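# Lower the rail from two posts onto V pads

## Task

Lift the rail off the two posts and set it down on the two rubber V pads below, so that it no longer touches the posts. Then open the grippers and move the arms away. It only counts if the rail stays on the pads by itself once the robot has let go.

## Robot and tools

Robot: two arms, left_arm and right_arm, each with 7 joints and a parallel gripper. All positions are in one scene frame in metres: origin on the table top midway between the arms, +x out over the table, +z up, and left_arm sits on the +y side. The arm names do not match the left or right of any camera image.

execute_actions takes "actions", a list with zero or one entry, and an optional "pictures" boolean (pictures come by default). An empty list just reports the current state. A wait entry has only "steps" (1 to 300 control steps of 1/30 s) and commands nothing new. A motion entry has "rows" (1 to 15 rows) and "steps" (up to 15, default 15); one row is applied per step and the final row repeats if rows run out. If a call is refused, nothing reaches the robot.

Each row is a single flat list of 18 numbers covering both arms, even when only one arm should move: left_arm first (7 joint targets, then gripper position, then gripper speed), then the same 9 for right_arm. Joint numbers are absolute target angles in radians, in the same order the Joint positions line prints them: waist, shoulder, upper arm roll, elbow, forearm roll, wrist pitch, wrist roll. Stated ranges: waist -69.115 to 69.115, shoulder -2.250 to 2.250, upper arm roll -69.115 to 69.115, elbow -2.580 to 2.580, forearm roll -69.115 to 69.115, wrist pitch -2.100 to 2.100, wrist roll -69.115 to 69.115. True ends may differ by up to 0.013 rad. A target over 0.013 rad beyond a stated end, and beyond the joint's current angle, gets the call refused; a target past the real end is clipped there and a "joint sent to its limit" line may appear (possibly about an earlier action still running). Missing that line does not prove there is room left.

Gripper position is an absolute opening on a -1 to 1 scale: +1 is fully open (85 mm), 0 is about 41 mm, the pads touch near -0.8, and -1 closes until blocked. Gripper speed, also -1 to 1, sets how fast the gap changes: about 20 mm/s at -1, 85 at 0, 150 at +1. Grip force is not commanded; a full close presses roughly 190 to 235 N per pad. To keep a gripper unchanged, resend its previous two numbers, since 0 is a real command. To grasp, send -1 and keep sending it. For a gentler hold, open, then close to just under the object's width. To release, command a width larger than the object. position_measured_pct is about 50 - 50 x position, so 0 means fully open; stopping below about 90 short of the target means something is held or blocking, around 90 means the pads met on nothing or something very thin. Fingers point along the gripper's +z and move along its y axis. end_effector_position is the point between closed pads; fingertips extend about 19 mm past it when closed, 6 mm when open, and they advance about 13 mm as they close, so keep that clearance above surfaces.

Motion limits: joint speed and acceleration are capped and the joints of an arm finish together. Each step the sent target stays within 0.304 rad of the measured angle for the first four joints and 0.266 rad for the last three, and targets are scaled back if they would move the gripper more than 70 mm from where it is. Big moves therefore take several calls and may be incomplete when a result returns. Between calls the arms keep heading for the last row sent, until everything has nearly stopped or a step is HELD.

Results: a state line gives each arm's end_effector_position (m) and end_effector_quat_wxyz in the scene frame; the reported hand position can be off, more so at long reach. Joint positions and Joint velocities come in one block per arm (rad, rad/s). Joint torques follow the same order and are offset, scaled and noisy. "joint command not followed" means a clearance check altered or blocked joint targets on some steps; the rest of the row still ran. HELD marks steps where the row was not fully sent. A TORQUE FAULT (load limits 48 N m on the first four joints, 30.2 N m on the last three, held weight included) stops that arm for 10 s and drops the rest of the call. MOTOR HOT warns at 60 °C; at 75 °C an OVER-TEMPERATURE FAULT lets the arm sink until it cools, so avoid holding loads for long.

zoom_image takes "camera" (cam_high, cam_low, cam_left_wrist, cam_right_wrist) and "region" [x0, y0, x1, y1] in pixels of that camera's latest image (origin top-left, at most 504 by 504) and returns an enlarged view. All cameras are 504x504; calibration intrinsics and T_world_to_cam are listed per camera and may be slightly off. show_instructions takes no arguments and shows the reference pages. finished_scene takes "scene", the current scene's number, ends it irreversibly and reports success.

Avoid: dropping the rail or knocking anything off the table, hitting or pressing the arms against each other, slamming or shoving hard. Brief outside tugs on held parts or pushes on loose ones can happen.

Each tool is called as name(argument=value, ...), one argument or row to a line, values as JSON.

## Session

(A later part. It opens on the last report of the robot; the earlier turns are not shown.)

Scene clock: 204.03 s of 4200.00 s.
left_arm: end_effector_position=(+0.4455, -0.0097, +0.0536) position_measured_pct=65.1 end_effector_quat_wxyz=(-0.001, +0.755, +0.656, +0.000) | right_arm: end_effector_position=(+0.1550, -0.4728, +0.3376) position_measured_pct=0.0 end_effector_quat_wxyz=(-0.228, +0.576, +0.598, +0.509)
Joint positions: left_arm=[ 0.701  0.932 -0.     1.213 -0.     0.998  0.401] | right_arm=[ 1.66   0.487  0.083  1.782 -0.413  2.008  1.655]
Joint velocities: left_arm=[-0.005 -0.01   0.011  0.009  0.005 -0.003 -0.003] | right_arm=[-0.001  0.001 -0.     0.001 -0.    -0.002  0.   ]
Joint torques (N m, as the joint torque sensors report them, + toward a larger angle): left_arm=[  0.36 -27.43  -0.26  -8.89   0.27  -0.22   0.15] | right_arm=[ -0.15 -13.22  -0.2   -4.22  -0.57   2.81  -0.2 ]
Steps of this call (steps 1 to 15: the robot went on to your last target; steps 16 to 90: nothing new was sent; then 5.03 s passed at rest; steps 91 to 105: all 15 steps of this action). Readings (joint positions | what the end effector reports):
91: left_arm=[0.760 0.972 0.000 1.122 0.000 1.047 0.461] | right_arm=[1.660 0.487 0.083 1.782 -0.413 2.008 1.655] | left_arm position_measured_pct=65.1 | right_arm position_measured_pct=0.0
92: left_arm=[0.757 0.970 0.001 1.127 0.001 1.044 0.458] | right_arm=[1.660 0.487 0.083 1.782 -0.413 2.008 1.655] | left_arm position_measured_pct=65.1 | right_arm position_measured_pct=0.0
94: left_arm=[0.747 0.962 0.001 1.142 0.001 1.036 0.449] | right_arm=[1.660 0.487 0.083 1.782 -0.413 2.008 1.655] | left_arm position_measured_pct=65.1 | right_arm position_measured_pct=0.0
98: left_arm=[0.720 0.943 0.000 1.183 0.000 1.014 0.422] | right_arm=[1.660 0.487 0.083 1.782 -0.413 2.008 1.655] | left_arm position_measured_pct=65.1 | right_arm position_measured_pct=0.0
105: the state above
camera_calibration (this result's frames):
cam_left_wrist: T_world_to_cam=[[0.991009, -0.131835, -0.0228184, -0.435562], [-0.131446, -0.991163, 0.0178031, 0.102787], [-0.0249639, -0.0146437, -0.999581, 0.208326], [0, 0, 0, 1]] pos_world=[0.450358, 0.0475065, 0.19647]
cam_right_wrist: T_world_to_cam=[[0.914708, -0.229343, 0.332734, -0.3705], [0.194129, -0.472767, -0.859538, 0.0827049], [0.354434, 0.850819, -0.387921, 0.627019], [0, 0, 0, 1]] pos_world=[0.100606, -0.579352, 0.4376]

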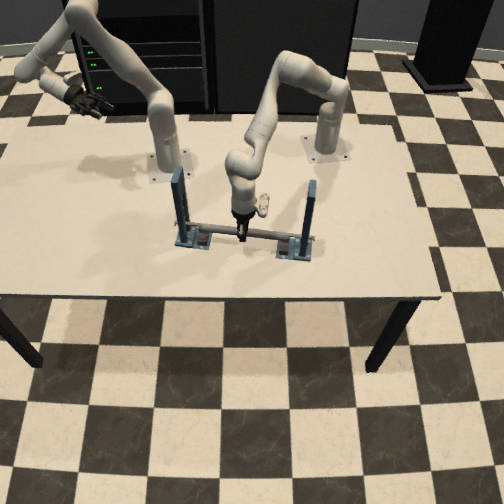

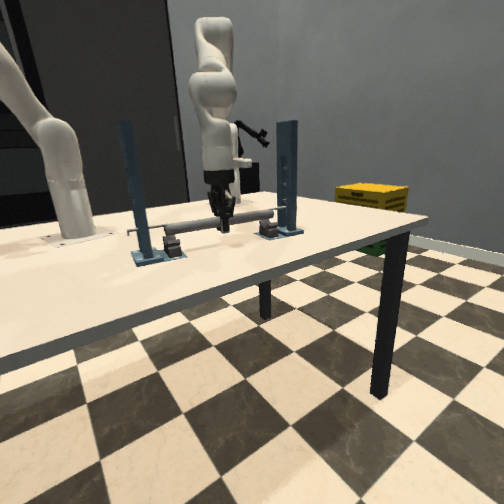

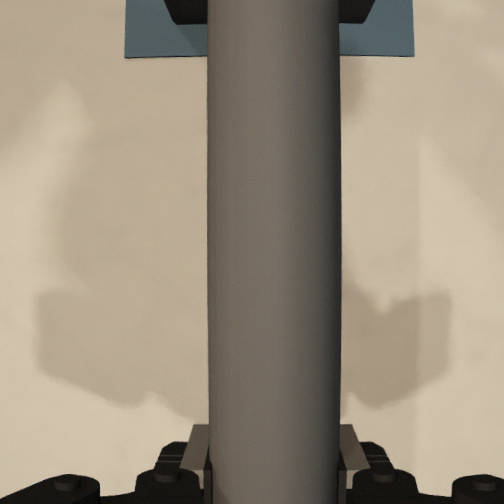

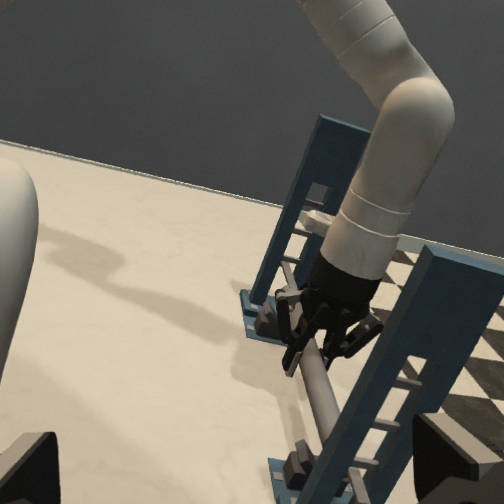

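execute_actions(
  actions=[
    {"rows":[[0.7003,0.938,0,1.216,0,0.9876,0.4013,-1,0.3,1.66,0.487,0.083,1.782,-0.413,2.008,1.655,1,0],[0.7003,0.945,0,1.2188,0,0.9777,0.4013,-1,0.3,1.66,0.487,0.083,1.782,-0.413,2.008,1.655,1,0],[0.7003,0.952,0,1.2217,0,0.9677,0.4013,-1,0.3,1.66,0.487,0.083,1.782,-0.413,2.008,1.655,1,0],[0.7003,0.9593,0,1.2245,0,0.9578,0.4013,-1,0.3,1.66,0.487,0.083,1.782,-0.413,2.008,1.655,1,0]],"steps":13},
  ],
)

Scene clock: 210.30 s of 4200.00 s.
left_arm: end_effector_position=(+0.4457, -0.0097, +0.0343) position_measured_pct=65.1 end_effector_quat_wxyz=(+0.000, +0.754, +0.656, +0.000) | right_arm: end_effector_position=(+0.1550, -0.4728, +0.3376) position_measured_pct=0.0 end_effector_quat_wxyz=(-0.228, +0.576, +0.598, +0.509)
Joint positions: left_arm=[ 0.7    0.959 -0.     1.225  0.     0.958  0.401] | right_arm=[ 1.66   0.487  0.083  1.782 -0.413  2.008  1.655]
Joint velocities: left_arm=[ 0.001  0.003  0.001 -0.     0.    -0.001  0.   ] | right_arm=[ 0.    -0.001 -0.    -0.     0.     0.001 -0.001]
Joint torques (N m, as the joint torque sensors report them, + toward a larger angle): left_arm=[  0.15 -28.09   0.2   -9.03   0.5   -0.01   0.07] | right_arm=[ -0.29 -13.42  -0.13  -4.56  -0.68   2.9   -0.47]
Steps of this call (steps 1 to 15: the robot went on to your last target; steps 16 to 90: nothing new was sent; then 2.83 s passed at rest; steps 91 to 103: all 13 steps of this action). Readings (joint positions | what the end effector reports):
91: left_arm=[0.700 0.932 0.000 1.213 -0.000 0.996 0.401] | right_arm=[1.660 0.487 0.083 1.782 -0.413 2.008 1.655] | left_arm position_measured_pct=65.1 | right_arm position_measured_pct=0.0
92: left_arm=[0.700 0.935 0.000 1.214 -0.000 0.992 0.401] | right_arm=[1.660 0.487 0.083 1.782 -0.413 2.008 1.655] | left_arm position_measured_pct=65.1 | right_arm position_measured_pct=0.0
94: left_arm=[0.700 0.945 0.000 1.218 0.000 0.978 0.401] | right_arm=[1.660 0.487 0.083 1.782 -0.413 2.008 1.655] | left_arm position_measured_pct=65.1 | right_arm position_measured_pct=0.0
98: left_arm=[0.700 0.958 -0.000 1.225 -0.000 0.959 0.401] | right_arm=[1.660 0.487 0.083 1.782 -0.413 2.008 1.655] | left_arm position_measured_pct=65.1 | right_arm position_measured_pct=0.0
103: the state above
camera_calibration (this result's frames):
cam_left_wrist: T_world_to_cam=[[0.991079, -0.131461, -0.0219405, -0.436279], [-0.131064, -0.991199, 0.018644, 0.103029], [-0.0241983, -0.0156021, -0.999585, 0.188742], [0, 0, 0, 1]] pos_world=[0.450457, 0.0477135, 0.17717]
cam_right_wrist: T_world_to_cam=[[0.914708, -0.229343, 0.332734, -0.3705], [0.194129, -0.472767, -0.859538, 0.0827048], [0.354434, 0.850819, -0.387921, 0.627019], [0, 0, 0, 1]] pos_world=[0.100606, -0.579352, 0.4376]

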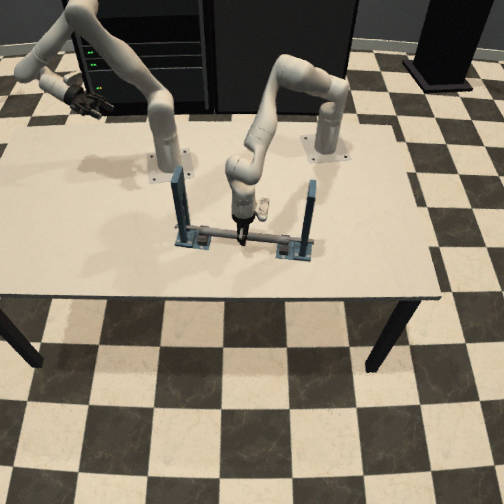

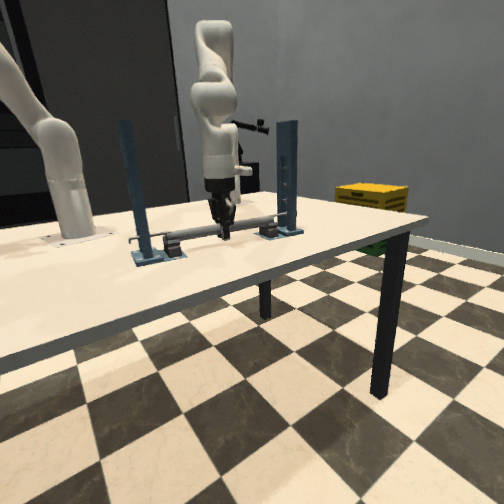

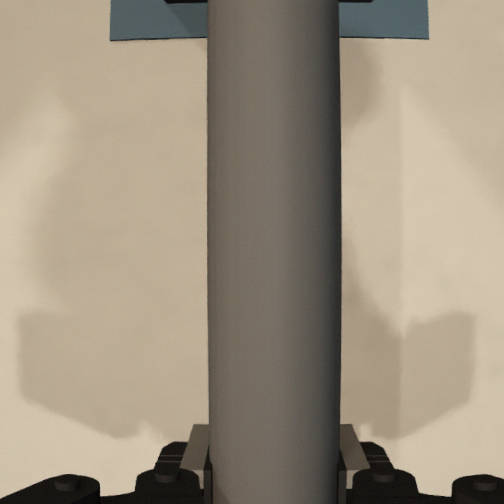

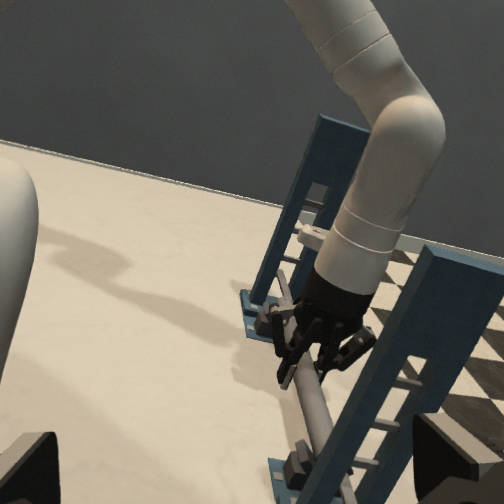

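execute_actions(
  actions=[
    {"rows":[[0.7003,0.9636,0,1.2262,0,0.9518,0.4013,-1,0.3,1.66,0.487,0.083,1.782,-0.413,2.008,1.655,1,0]],"steps":9},
  ],
  pictures=false,
)

Scene clock: 212.83 s of 4200.00 s.
left_arm: end_effector_position=(+0.4457, -0.0096, +0.0312) position_measured_pct=65.1 end_effector_quat_wxyz=(+0.000, +0.754, +0.656, +0.000) | right_arm: end_effector_position=(+0.1550, -0.4728, +0.3376) position_measured_pct=0.0 end_effector_quat_wxyz=(-0.228, +0.576, +0.598, +0.509)
Joint positions: left_arm=[ 0.7    0.964 -0.     1.226  0.     0.952  0.401] | right_arm=[ 1.66   0.487  0.083  1.782 -0.413  2.008  1.655]
Joint velocities: left_arm=[-0.001  0.     0.002 -0.    -0.    -0.003 -0.001] | right_arm=[-0.    -0.001  0.     0.002  0.001  0.     0.001]
Joint torques (N m, as the joint torque sensors report them, + toward a larger angle): left_arm=[  0.39 -27.99   0.18  -8.92   0.33  -0.06   0.24] | right_arm=[ -0.08 -13.28   0.06  -4.33  -0.55   2.92  -0.38]
Steps of this call (steps 1 to 15: the robot went on to your last target; steps 16 to 67: nothing new was sent; steps 68 to 76: all 9 steps of this action). Readings (joint positions | what the end effector reports):
68: left_arm=[0.700 0.960 0.000 1.225 -0.000 0.957 0.401] | right_arm=[1.660 0.487 0.083 1.782 -0.413 2.008 1.655] | left_arm position_measured_pct=65.1 | right_arm position_measured_pct=0.0
69: left_arm=[0.700 0.961 0.000 1.225 -0.000 0.955 0.401] | right_arm=[1.660 0.487 0.083 1.782 -0.413 2.008 1.655] | left_arm position_measured_pct=65.1 | right_arm position_measured_pct=0.0
71: left_arm=[0.700 0.963 -0.000 1.226 0.000 0.953 0.401] | right_arm=[1.660 0.487 0.083 1.782 -0.413 2.008 1.655] | left_arm position_measured_pct=65.1 | right_arm position_measured_pct=0.0
75: left_arm=[0.700 0.964 -0.000 1.226 -0.000 0.952 0.401] | right_arm=[1.660 0.487 0.083 1.782 -0.413 2.008 1.655] | left_arm position_measured_pct=65.1 | right_arm position_measured_pct=0.0
76: the state above

Still loaded; 2 mm more.

execute_actions(
  actions=[
    {"rows":[[0.7003,0.9664,0,1.2273,0,0.9478,0.4013,-1,0.3,1.66,0.487,0.083,1.782,-0.413,2.008,1.655,1,0]],"steps":9},
  ],
)

Scene clock: 214.63 s of 4200.00 s.
left_arm: end_effector_position=(+0.4456, -0.0096, +0.0304) position_measured_pct=65.1 end_effector_quat_wxyz=(+0.000, +0.754, +0.656, +0.000) | right_arm: end_effector_position=(+0.1550, -0.4728, +0.3376) position_measured_pct=0.0 end_effector_quat_wxyz=(-0.228, +0.576, +0.598, +0.509)
Joint positions: left_arm=[ 0.7    0.964  0.     1.228 -0.     0.949  0.401] | right_arm=[ 1.66   0.487  0.083  1.782 -0.413  2.008  1.655]
Joint velocities: left_arm=[ 0.    -0.001 -0.     0.     0.    -0.     0.   ] | right_arm=[ 0.001 -0.    -0.001 -0.002 -0.    -0.001 -0.   ]
Joint torques (N m, as the joint torque sensors report them, + toward a larger angle): left_arm=[  0.01 -23.48   0.1   -7.78   0.46  -0.83   0.15] | right_arm=[ -0.53 -13.02  -0.27  -4.7   -0.52   3.01  -0.28]
Steps of this call (steps 1 to 15: the robot went on to your last target; steps 16 to 45: nothing new was sent; steps 46 to 54: all 9 steps of this action). Readings (joint positions | what the end effector reports):
46: left_arm=[0.700 0.964 0.000 1.226 -0.000 0.951 0.401] | right_arm=[1.660 0.487 0.083 1.782 -0.413 2.008 1.655] | left_arm position_measured_pct=65.1 | right_arm position_measured_pct=0.0
47: left_arm=[0.700 0.965 0.000 1.227 0.000 0.950 0.401] | right_arm=[1.660 0.487 0.083 1.782 -0.413 2.008 1.655] | left_arm position_measured_pct=65.1 | right_arm position_measured_pct=0.0
49: left_arm=[0.700 0.964 0.000 1.227 -0.000 0.950 0.401] | right_arm=[1.660 0.487 0.083 1.782 -0.413 2.008 1.655] | left_arm position_measured_pct=65.1 | right_arm position_measured_pct=0.0
53: left_arm=[0.700 0.964 0.000 1.228 -0.000 0.949 0.401] | right_arm=[1.660 0.487 0.083 1.782 -0.413 2.008 1.655] | left_arm position_measured_pct=65.1 | right_arm position_measured_pct=0.0
54: the state above
camera_calibration (this result's frames):
cam_left_wrist: T_world_to_cam=[[0.991072, -0.13156, -0.0216607, -0.436201], [-0.131164, -0.991183, 0.0187822, 0.103141], [-0.0239407, -0.0157734, -0.999589, 0.184672], [0, 0, 0, 1]] pos_world=[0.450256, 0.0477574, 0.17321]
cam_right_wrist: T_world_to_cam=[[0.914708, -0.229343, 0.332734, -0.3705], [0.194129, -0.472767, -0.859538, 0.0827048], [0.354435, 0.850819, -0.387921, 0.627019], [0, 0, 0, 1]] pos_world=[0.100606, -0.579352, 0.4376]

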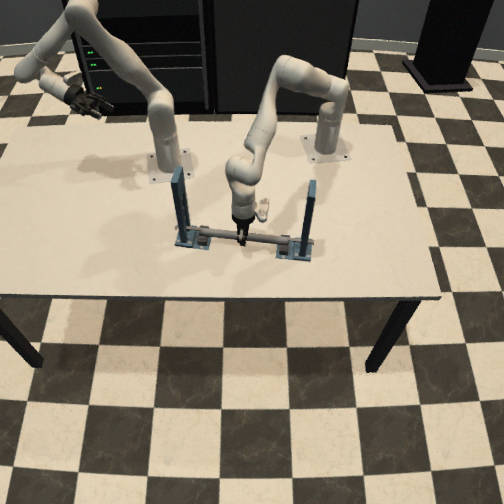

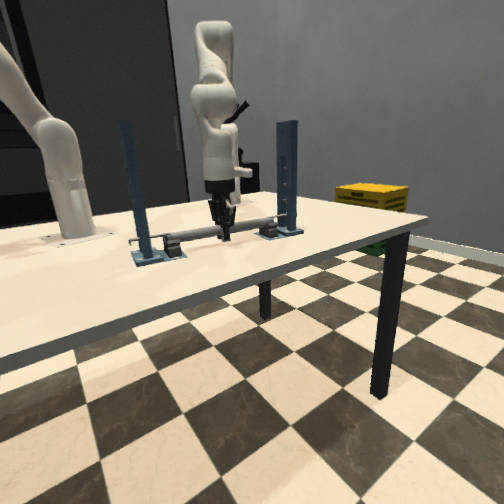

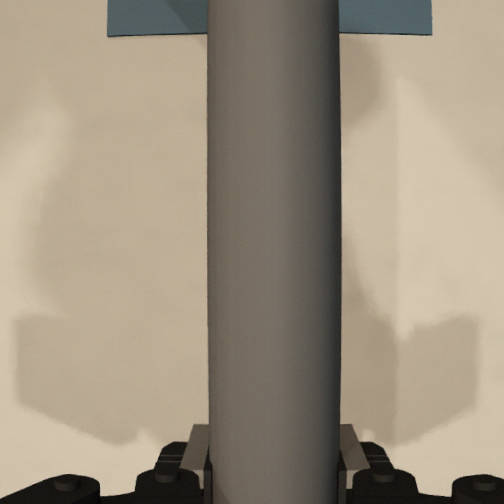

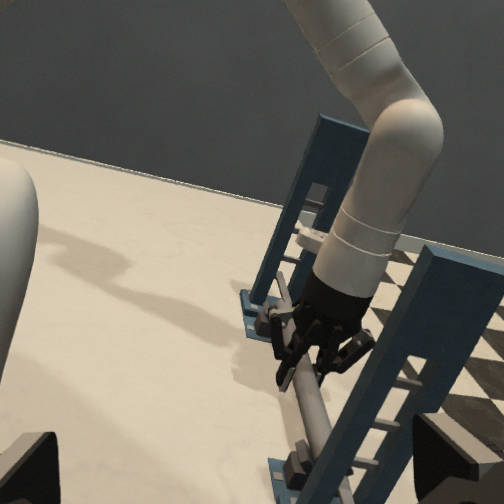

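Seated. Release, holding at the measured pose.

execute_actions(
  actions=[
    {"rows":[[0.7003,0.9645,0,1.2273,0,0.9495,0.4013,0.3,0.2,1.66,0.487,0.083,1.782,-0.413,2.008,1.655,1,0]],"steps":12},
  ],
  pictures=false,
)

execute_actions(
  actions=[
    {"rows":[[0.7003,0.9,0,1.2037,0,1.0377,0.4013,0.3,0.2,1.66,0.487,0.083,1.782,-0.413,2.008,1.655,1,0],[0.7003,0.9,0,1.2037,0,1.0377,0.4013,0.3,0.2,1.66,0.487,0.083,1.782,-0.413,2.008,1.655,1,0],[0.7003,0.9,0,1.2037,0,1.0377,0.4013,0.3,0.2,1.66,0.487,0.083,1.782,-0.413,2.008,1.655,1,0],[0.7003,0.9,0,1.2037,0,1.0377,0.4013,0.3,0.2,1.66,0.487,0.083,1.782,-0.413,2.008,1.655,1,0],[0.7003,0.9,0,1.2037,0,1.0377,0.4013,0.3,0.2,1.66,0.487,0.083,1.782,-0.413,2.008,1.655,1,0],[0.7003,0.9,0,1.2037,0,1.0377,0.4013,0.3,0.2,1.66,0.487,0.083,1.782,-0.413,2.008,1.655,1,0],[0.7003,0.9,0,1.2037,0,1.0377,0.4013,0.3,0.2,1.66,0.487,0.083,1.782,-0.413,2.008,1.655,1,0],[0.71,0.65,0,1.35,0,1.14,0.4013,0.3,0.2,1.66,0.487,0.083,1.782,-0.413,2.008,1.655,1,0]],"steps":15},
  ],
  pictures=false,
)

execute_actions(
  actions=[
    {"steps":20},
  ],
)

zoom_image(
  camera="cam_low",
  region=[100,150,320,280],
)

zoom_image(
  camera="cam_high",
  region=[165,170,325,270],
)

Scene clock: 222.00 s of 4200.00 s.
left_arm: end_effector_position=(+0.4456, -0.0096, +0.0304) position_measured_pct=36.1 end_effector_quat_wxyz=(+0.000, +0.754, +0.656, +0.000) | right_arm: end_effector_position=(+0.1550, -0.4728, +0.3376) position_measured_pct=0.0 end_effector_quat_wxyz=(-0.228, +0.576, +0.598, +0.509)
Joint positions: left_arm=[ 0.7    0.964  0.     1.227 -0.     0.949  0.401] | right_arm=[ 1.66   0.487  0.083  1.782 -0.413  2.008  1.655]
Joint velocities: left_arm=[-0.     0.     0.001 -0.    -0.     0.001 -0.   ] | right_arm=[-0.     0.001 -0.001  0.001 -0.    -0.001 -0.001]
Joint torques (N m, as the joint torque sensors report them, + toward a larger angle): left_arm=[  0.43 -24.69  -0.02  -7.64   0.35  -0.4    0.15] | right_arm=[ -0.12 -13.24  -0.22  -4.35  -0.56   2.99  -0.32]
Steps of this call (steps 1 to 15: the robot went on to your last target; steps 16 to 90: nothing new was sent; then 3.97 s passed at rest; steps 91 to 102: all 12 steps of this action). Readings (joint positions | what the end effector reports):
91: left_arm=[0.700 0.964 0.000 1.228 -0.000 0.949 0.401] | right_arm=[1.660 0.487 0.083 1.782 -0.413 2.008 1.655] | left_arm position_measured_pct=65.1 | right_arm position_measured_pct=0.0
92: left_arm=[0.700 0.964 0.000 1.228 -0.000 0.949 0.401] | right_arm=[1.660 0.487 0.083 1.782 -0.413 2.008 1.655] | left_arm position_measured_pct=65.1 | right_arm position_measured_pct=0.0
94: left_arm=[0.700 0.965 -0.000 1.228 -0.000 0.949 0.401] | right_arm=[1.660 0.487 0.083 1.782 -0.413 2.008 1.655] | left_arm position_measured_pct=59.9 | right_arm position_measured_pct=0.0
98: left_arm=[0.700 0.965 -0.000 1.227 -0.000 0.949 0.401] | right_arm=[1.660 0.487 0.083 1.782 -0.413 2.008 1.655] | left_arm position_measured_pct=46.8 | right_arm position_measured_pct=0.0
102: the state above

Scene clock: 222.50 s of 4200.00 s.
left_arm: end_effector_position=(+0.4162, +0.0044, +0.1384) position_measured_pct=34.9 end_effector_quat_wxyz=(+0.002, +0.756, +0.654, +0.001) | right_arm: end_effector_position=(+0.1550, -0.4728, +0.3376) position_measured_pct=0.0 end_effector_quat_wxyz=(-0.228, +0.576, +0.598, +0.509)
Joint positions: left_arm=[ 0.706  0.753 -0.     1.288 -0.     1.097  0.401] | right_arm=[ 1.66   0.487  0.083  1.782 -0.413  2.008  1.655]
Joint velocities: left_arm=[ 0.034 -0.818  0.004  0.478  0.001  0.342  0.   ] | right_arm=[ 0.001  0.001 -0.001 -0.     0.    -0.001 -0.   ]
Joint torques (N m, as the joint torque sensors report them, + toward a larger angle): left_arm=[  0.21 -21.43   0.28  -7.5    0.32  -0.24   0.13] | right_arm=[ -0.08 -13.29   0.02  -4.5   -0.5    2.92  -0.25]
Steps of this call (steps 1 to 15: all 15 steps of this action). Readings (joint positions | what the end effector reports):
1: left_arm=[0.700 0.963 -0.000 1.227 0.000 0.951 0.401] | right_arm=[1.660 0.487 0.083 1.782 -0.413 2.008 1.655] | left_arm position_measured_pct=35.7 | right_arm position_measured_pct=0.0
2: left_arm=[0.700 0.958 -0.000 1.226 0.000 0.958 0.401] | right_arm=[1.660 0.487 0.083 1.782 -0.413 2.008 1.655] | left_arm position_measured_pct=35.3 | right_arm position_measured_pct=0.0
4: left_arm=[0.700 0.931 -0.000 1.217 0.000 0.993 0.401] | right_arm=[1.660 0.487 0.083 1.782 -0.413 2.008 1.655] | left_arm position_measured_pct=34.9 | right_arm position_measured_pct=0.0
8: left_arm=[0.700 0.901 0.000 1.204 -0.000 1.036 0.401] | right_arm=[1.660 0.487 0.083 1.782 -0.413 2.008 1.655] | left_arm position_measured_pct=34.9 | right_arm position_measured_pct=0.0
15: the state above

Scene clock: 223.17 s of 4200.00 s.
left_arm: end_effector_position=(+0.3908, +0.0172, +0.1776) position_measured_pct=34.9 end_effector_quat_wxyz=(+0.001, +0.758, +0.653, +0.000) | right_arm: end_effector_position=(+0.1550, -0.4728, +0.3376) position_measured_pct=0.0 end_effector_quat_wxyz=(-0.228, +0.576, +0.598, +0.509)
Joint positions: left_arm=[0.71  0.65  0.    1.35  0.    1.14  0.401] | right_arm=[ 1.66   0.487  0.083  1.782 -0.413  2.008  1.655]
Joint velocities: left_arm=[ 0.    -0.002 -0.     0.     0.001 -0.002 -0.   ] | right_arm=[-0.    -0.     0.001  0.002 -0.    -0.     0.001]
Joint torques (N m, as the joint torque sensors report them, + toward a larger angle): left_arm=[  0.18 -21.29  -0.03  -8.44   0.4   -0.22   0.11] | right_arm=[ -0.09 -13.24  -0.26  -4.33  -0.62   2.98  -0.1 ]
Steps of this call (steps 1 to 20: the robot went on to your last target). Readings (joint positions | what the end effector reports):
1: left_arm=[0.707 0.727 0.000 1.303 0.000 1.108 0.401] | right_arm=[1.660 0.487 0.083 1.782 -0.413 2.008 1.655] | left_arm position_measured_pct=34.9 | right_arm position_measured_pct=0.0
2: left_arm=[0.708 0.704 0.000 1.317 0.000 1.118 0.401] | right_arm=[1.660 0.487 0.083 1.782 -0.413 2.008 1.655] | left_arm position_measured_pct=34.9 | right_arm position_measured_pct=0.0
4: left_arm=[0.709 0.671 0.000 1.337 0.000 1.133 0.401] | right_arm=[1.660 0.487 0.083 1.782 -0.413 2.008 1.655] | left_arm position_measured_pct=34.9 | right_arm position_measured_pct=0.0
8: left_arm=[0.710 0.655 0.000 1.349 0.000 1.140 0.401] | right_arm=[1.660 0.487 0.083 1.782 -0.413 2.008 1.655] | left_arm position_measured_pct=34.9 | right_arm position_measured_pct=0.0
20: the state above
camera_calibration (this result's frames):
cam_left_wrist: T_world_to_cam=[[0.989781, -0.141086, -0.0207014, -0.374667], [-0.140697, -0.989867, 0.0191797, 0.123407], [-0.0231976, -0.0160711, -0.999602, 0.330657], [0, 0, 0, 1]] pos_world=[0.395871, 0.07461, 0.320402]
cam_right_wrist: T_world_to_cam=[[0.914708, -0.229343, 0.332734, -0.3705], [0.194129, -0.472767, -0.859538, 0.0827047], [0.354434, 0.850819, -0.387921, 0.627019], [0, 0, 0, 1]] pos_world=[0.100606, -0.579352, 0.4376]

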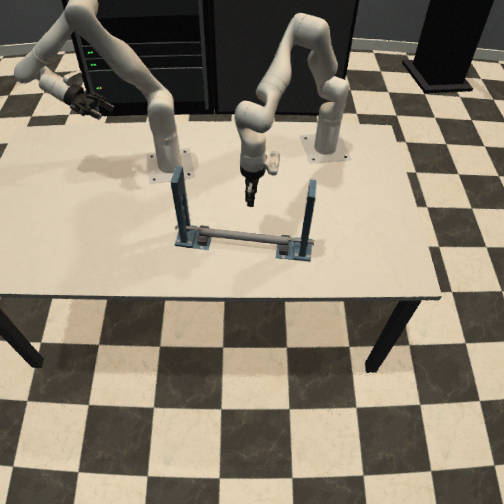

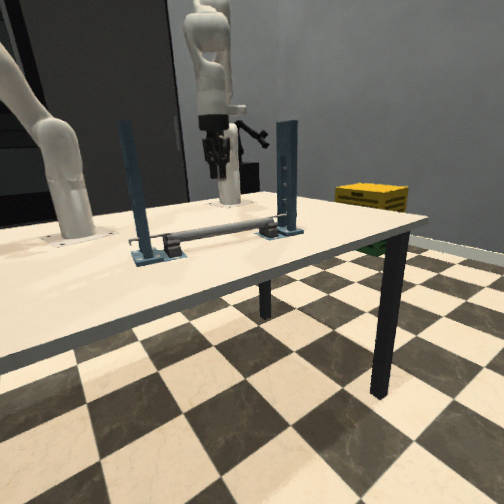

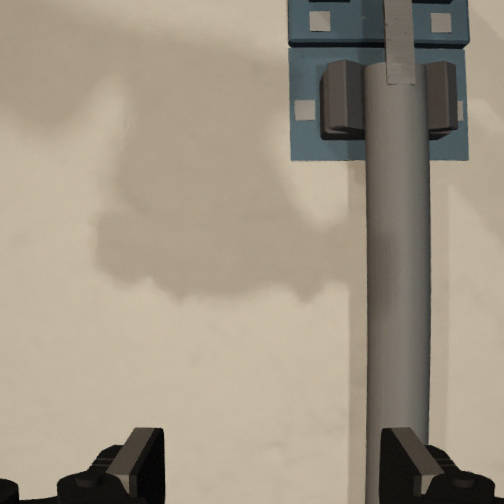

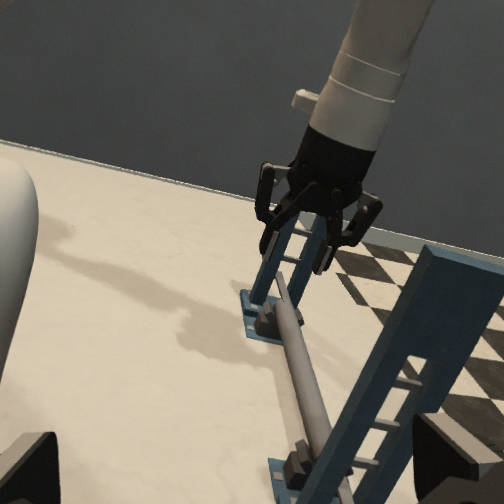

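Region (100, 150, 320, 280) of cam_low's 504x504 image, scaled by 2.291, with more detail than that image has; it fills the top 298 rows of this view, and the rest is white.

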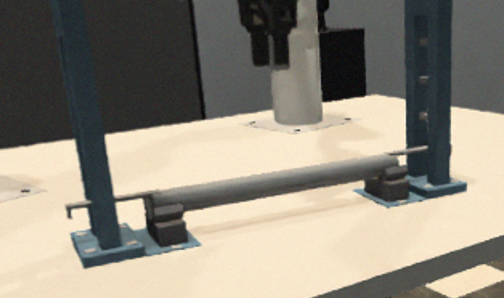

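Region (165, 170, 325, 270) of cam_high's 504x504 image, scaled by 3.150, with more detail than that image has; it fills the top 315 rows of this view, and the rest is white.

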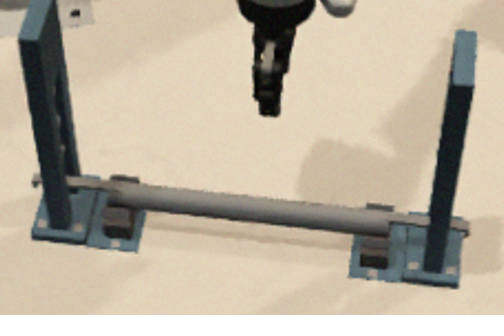

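The tube is seated in both pads, roughly centred, and the gripper is clear.

finished_scene(
  scene=2,
)

The scene is finished: the task was done.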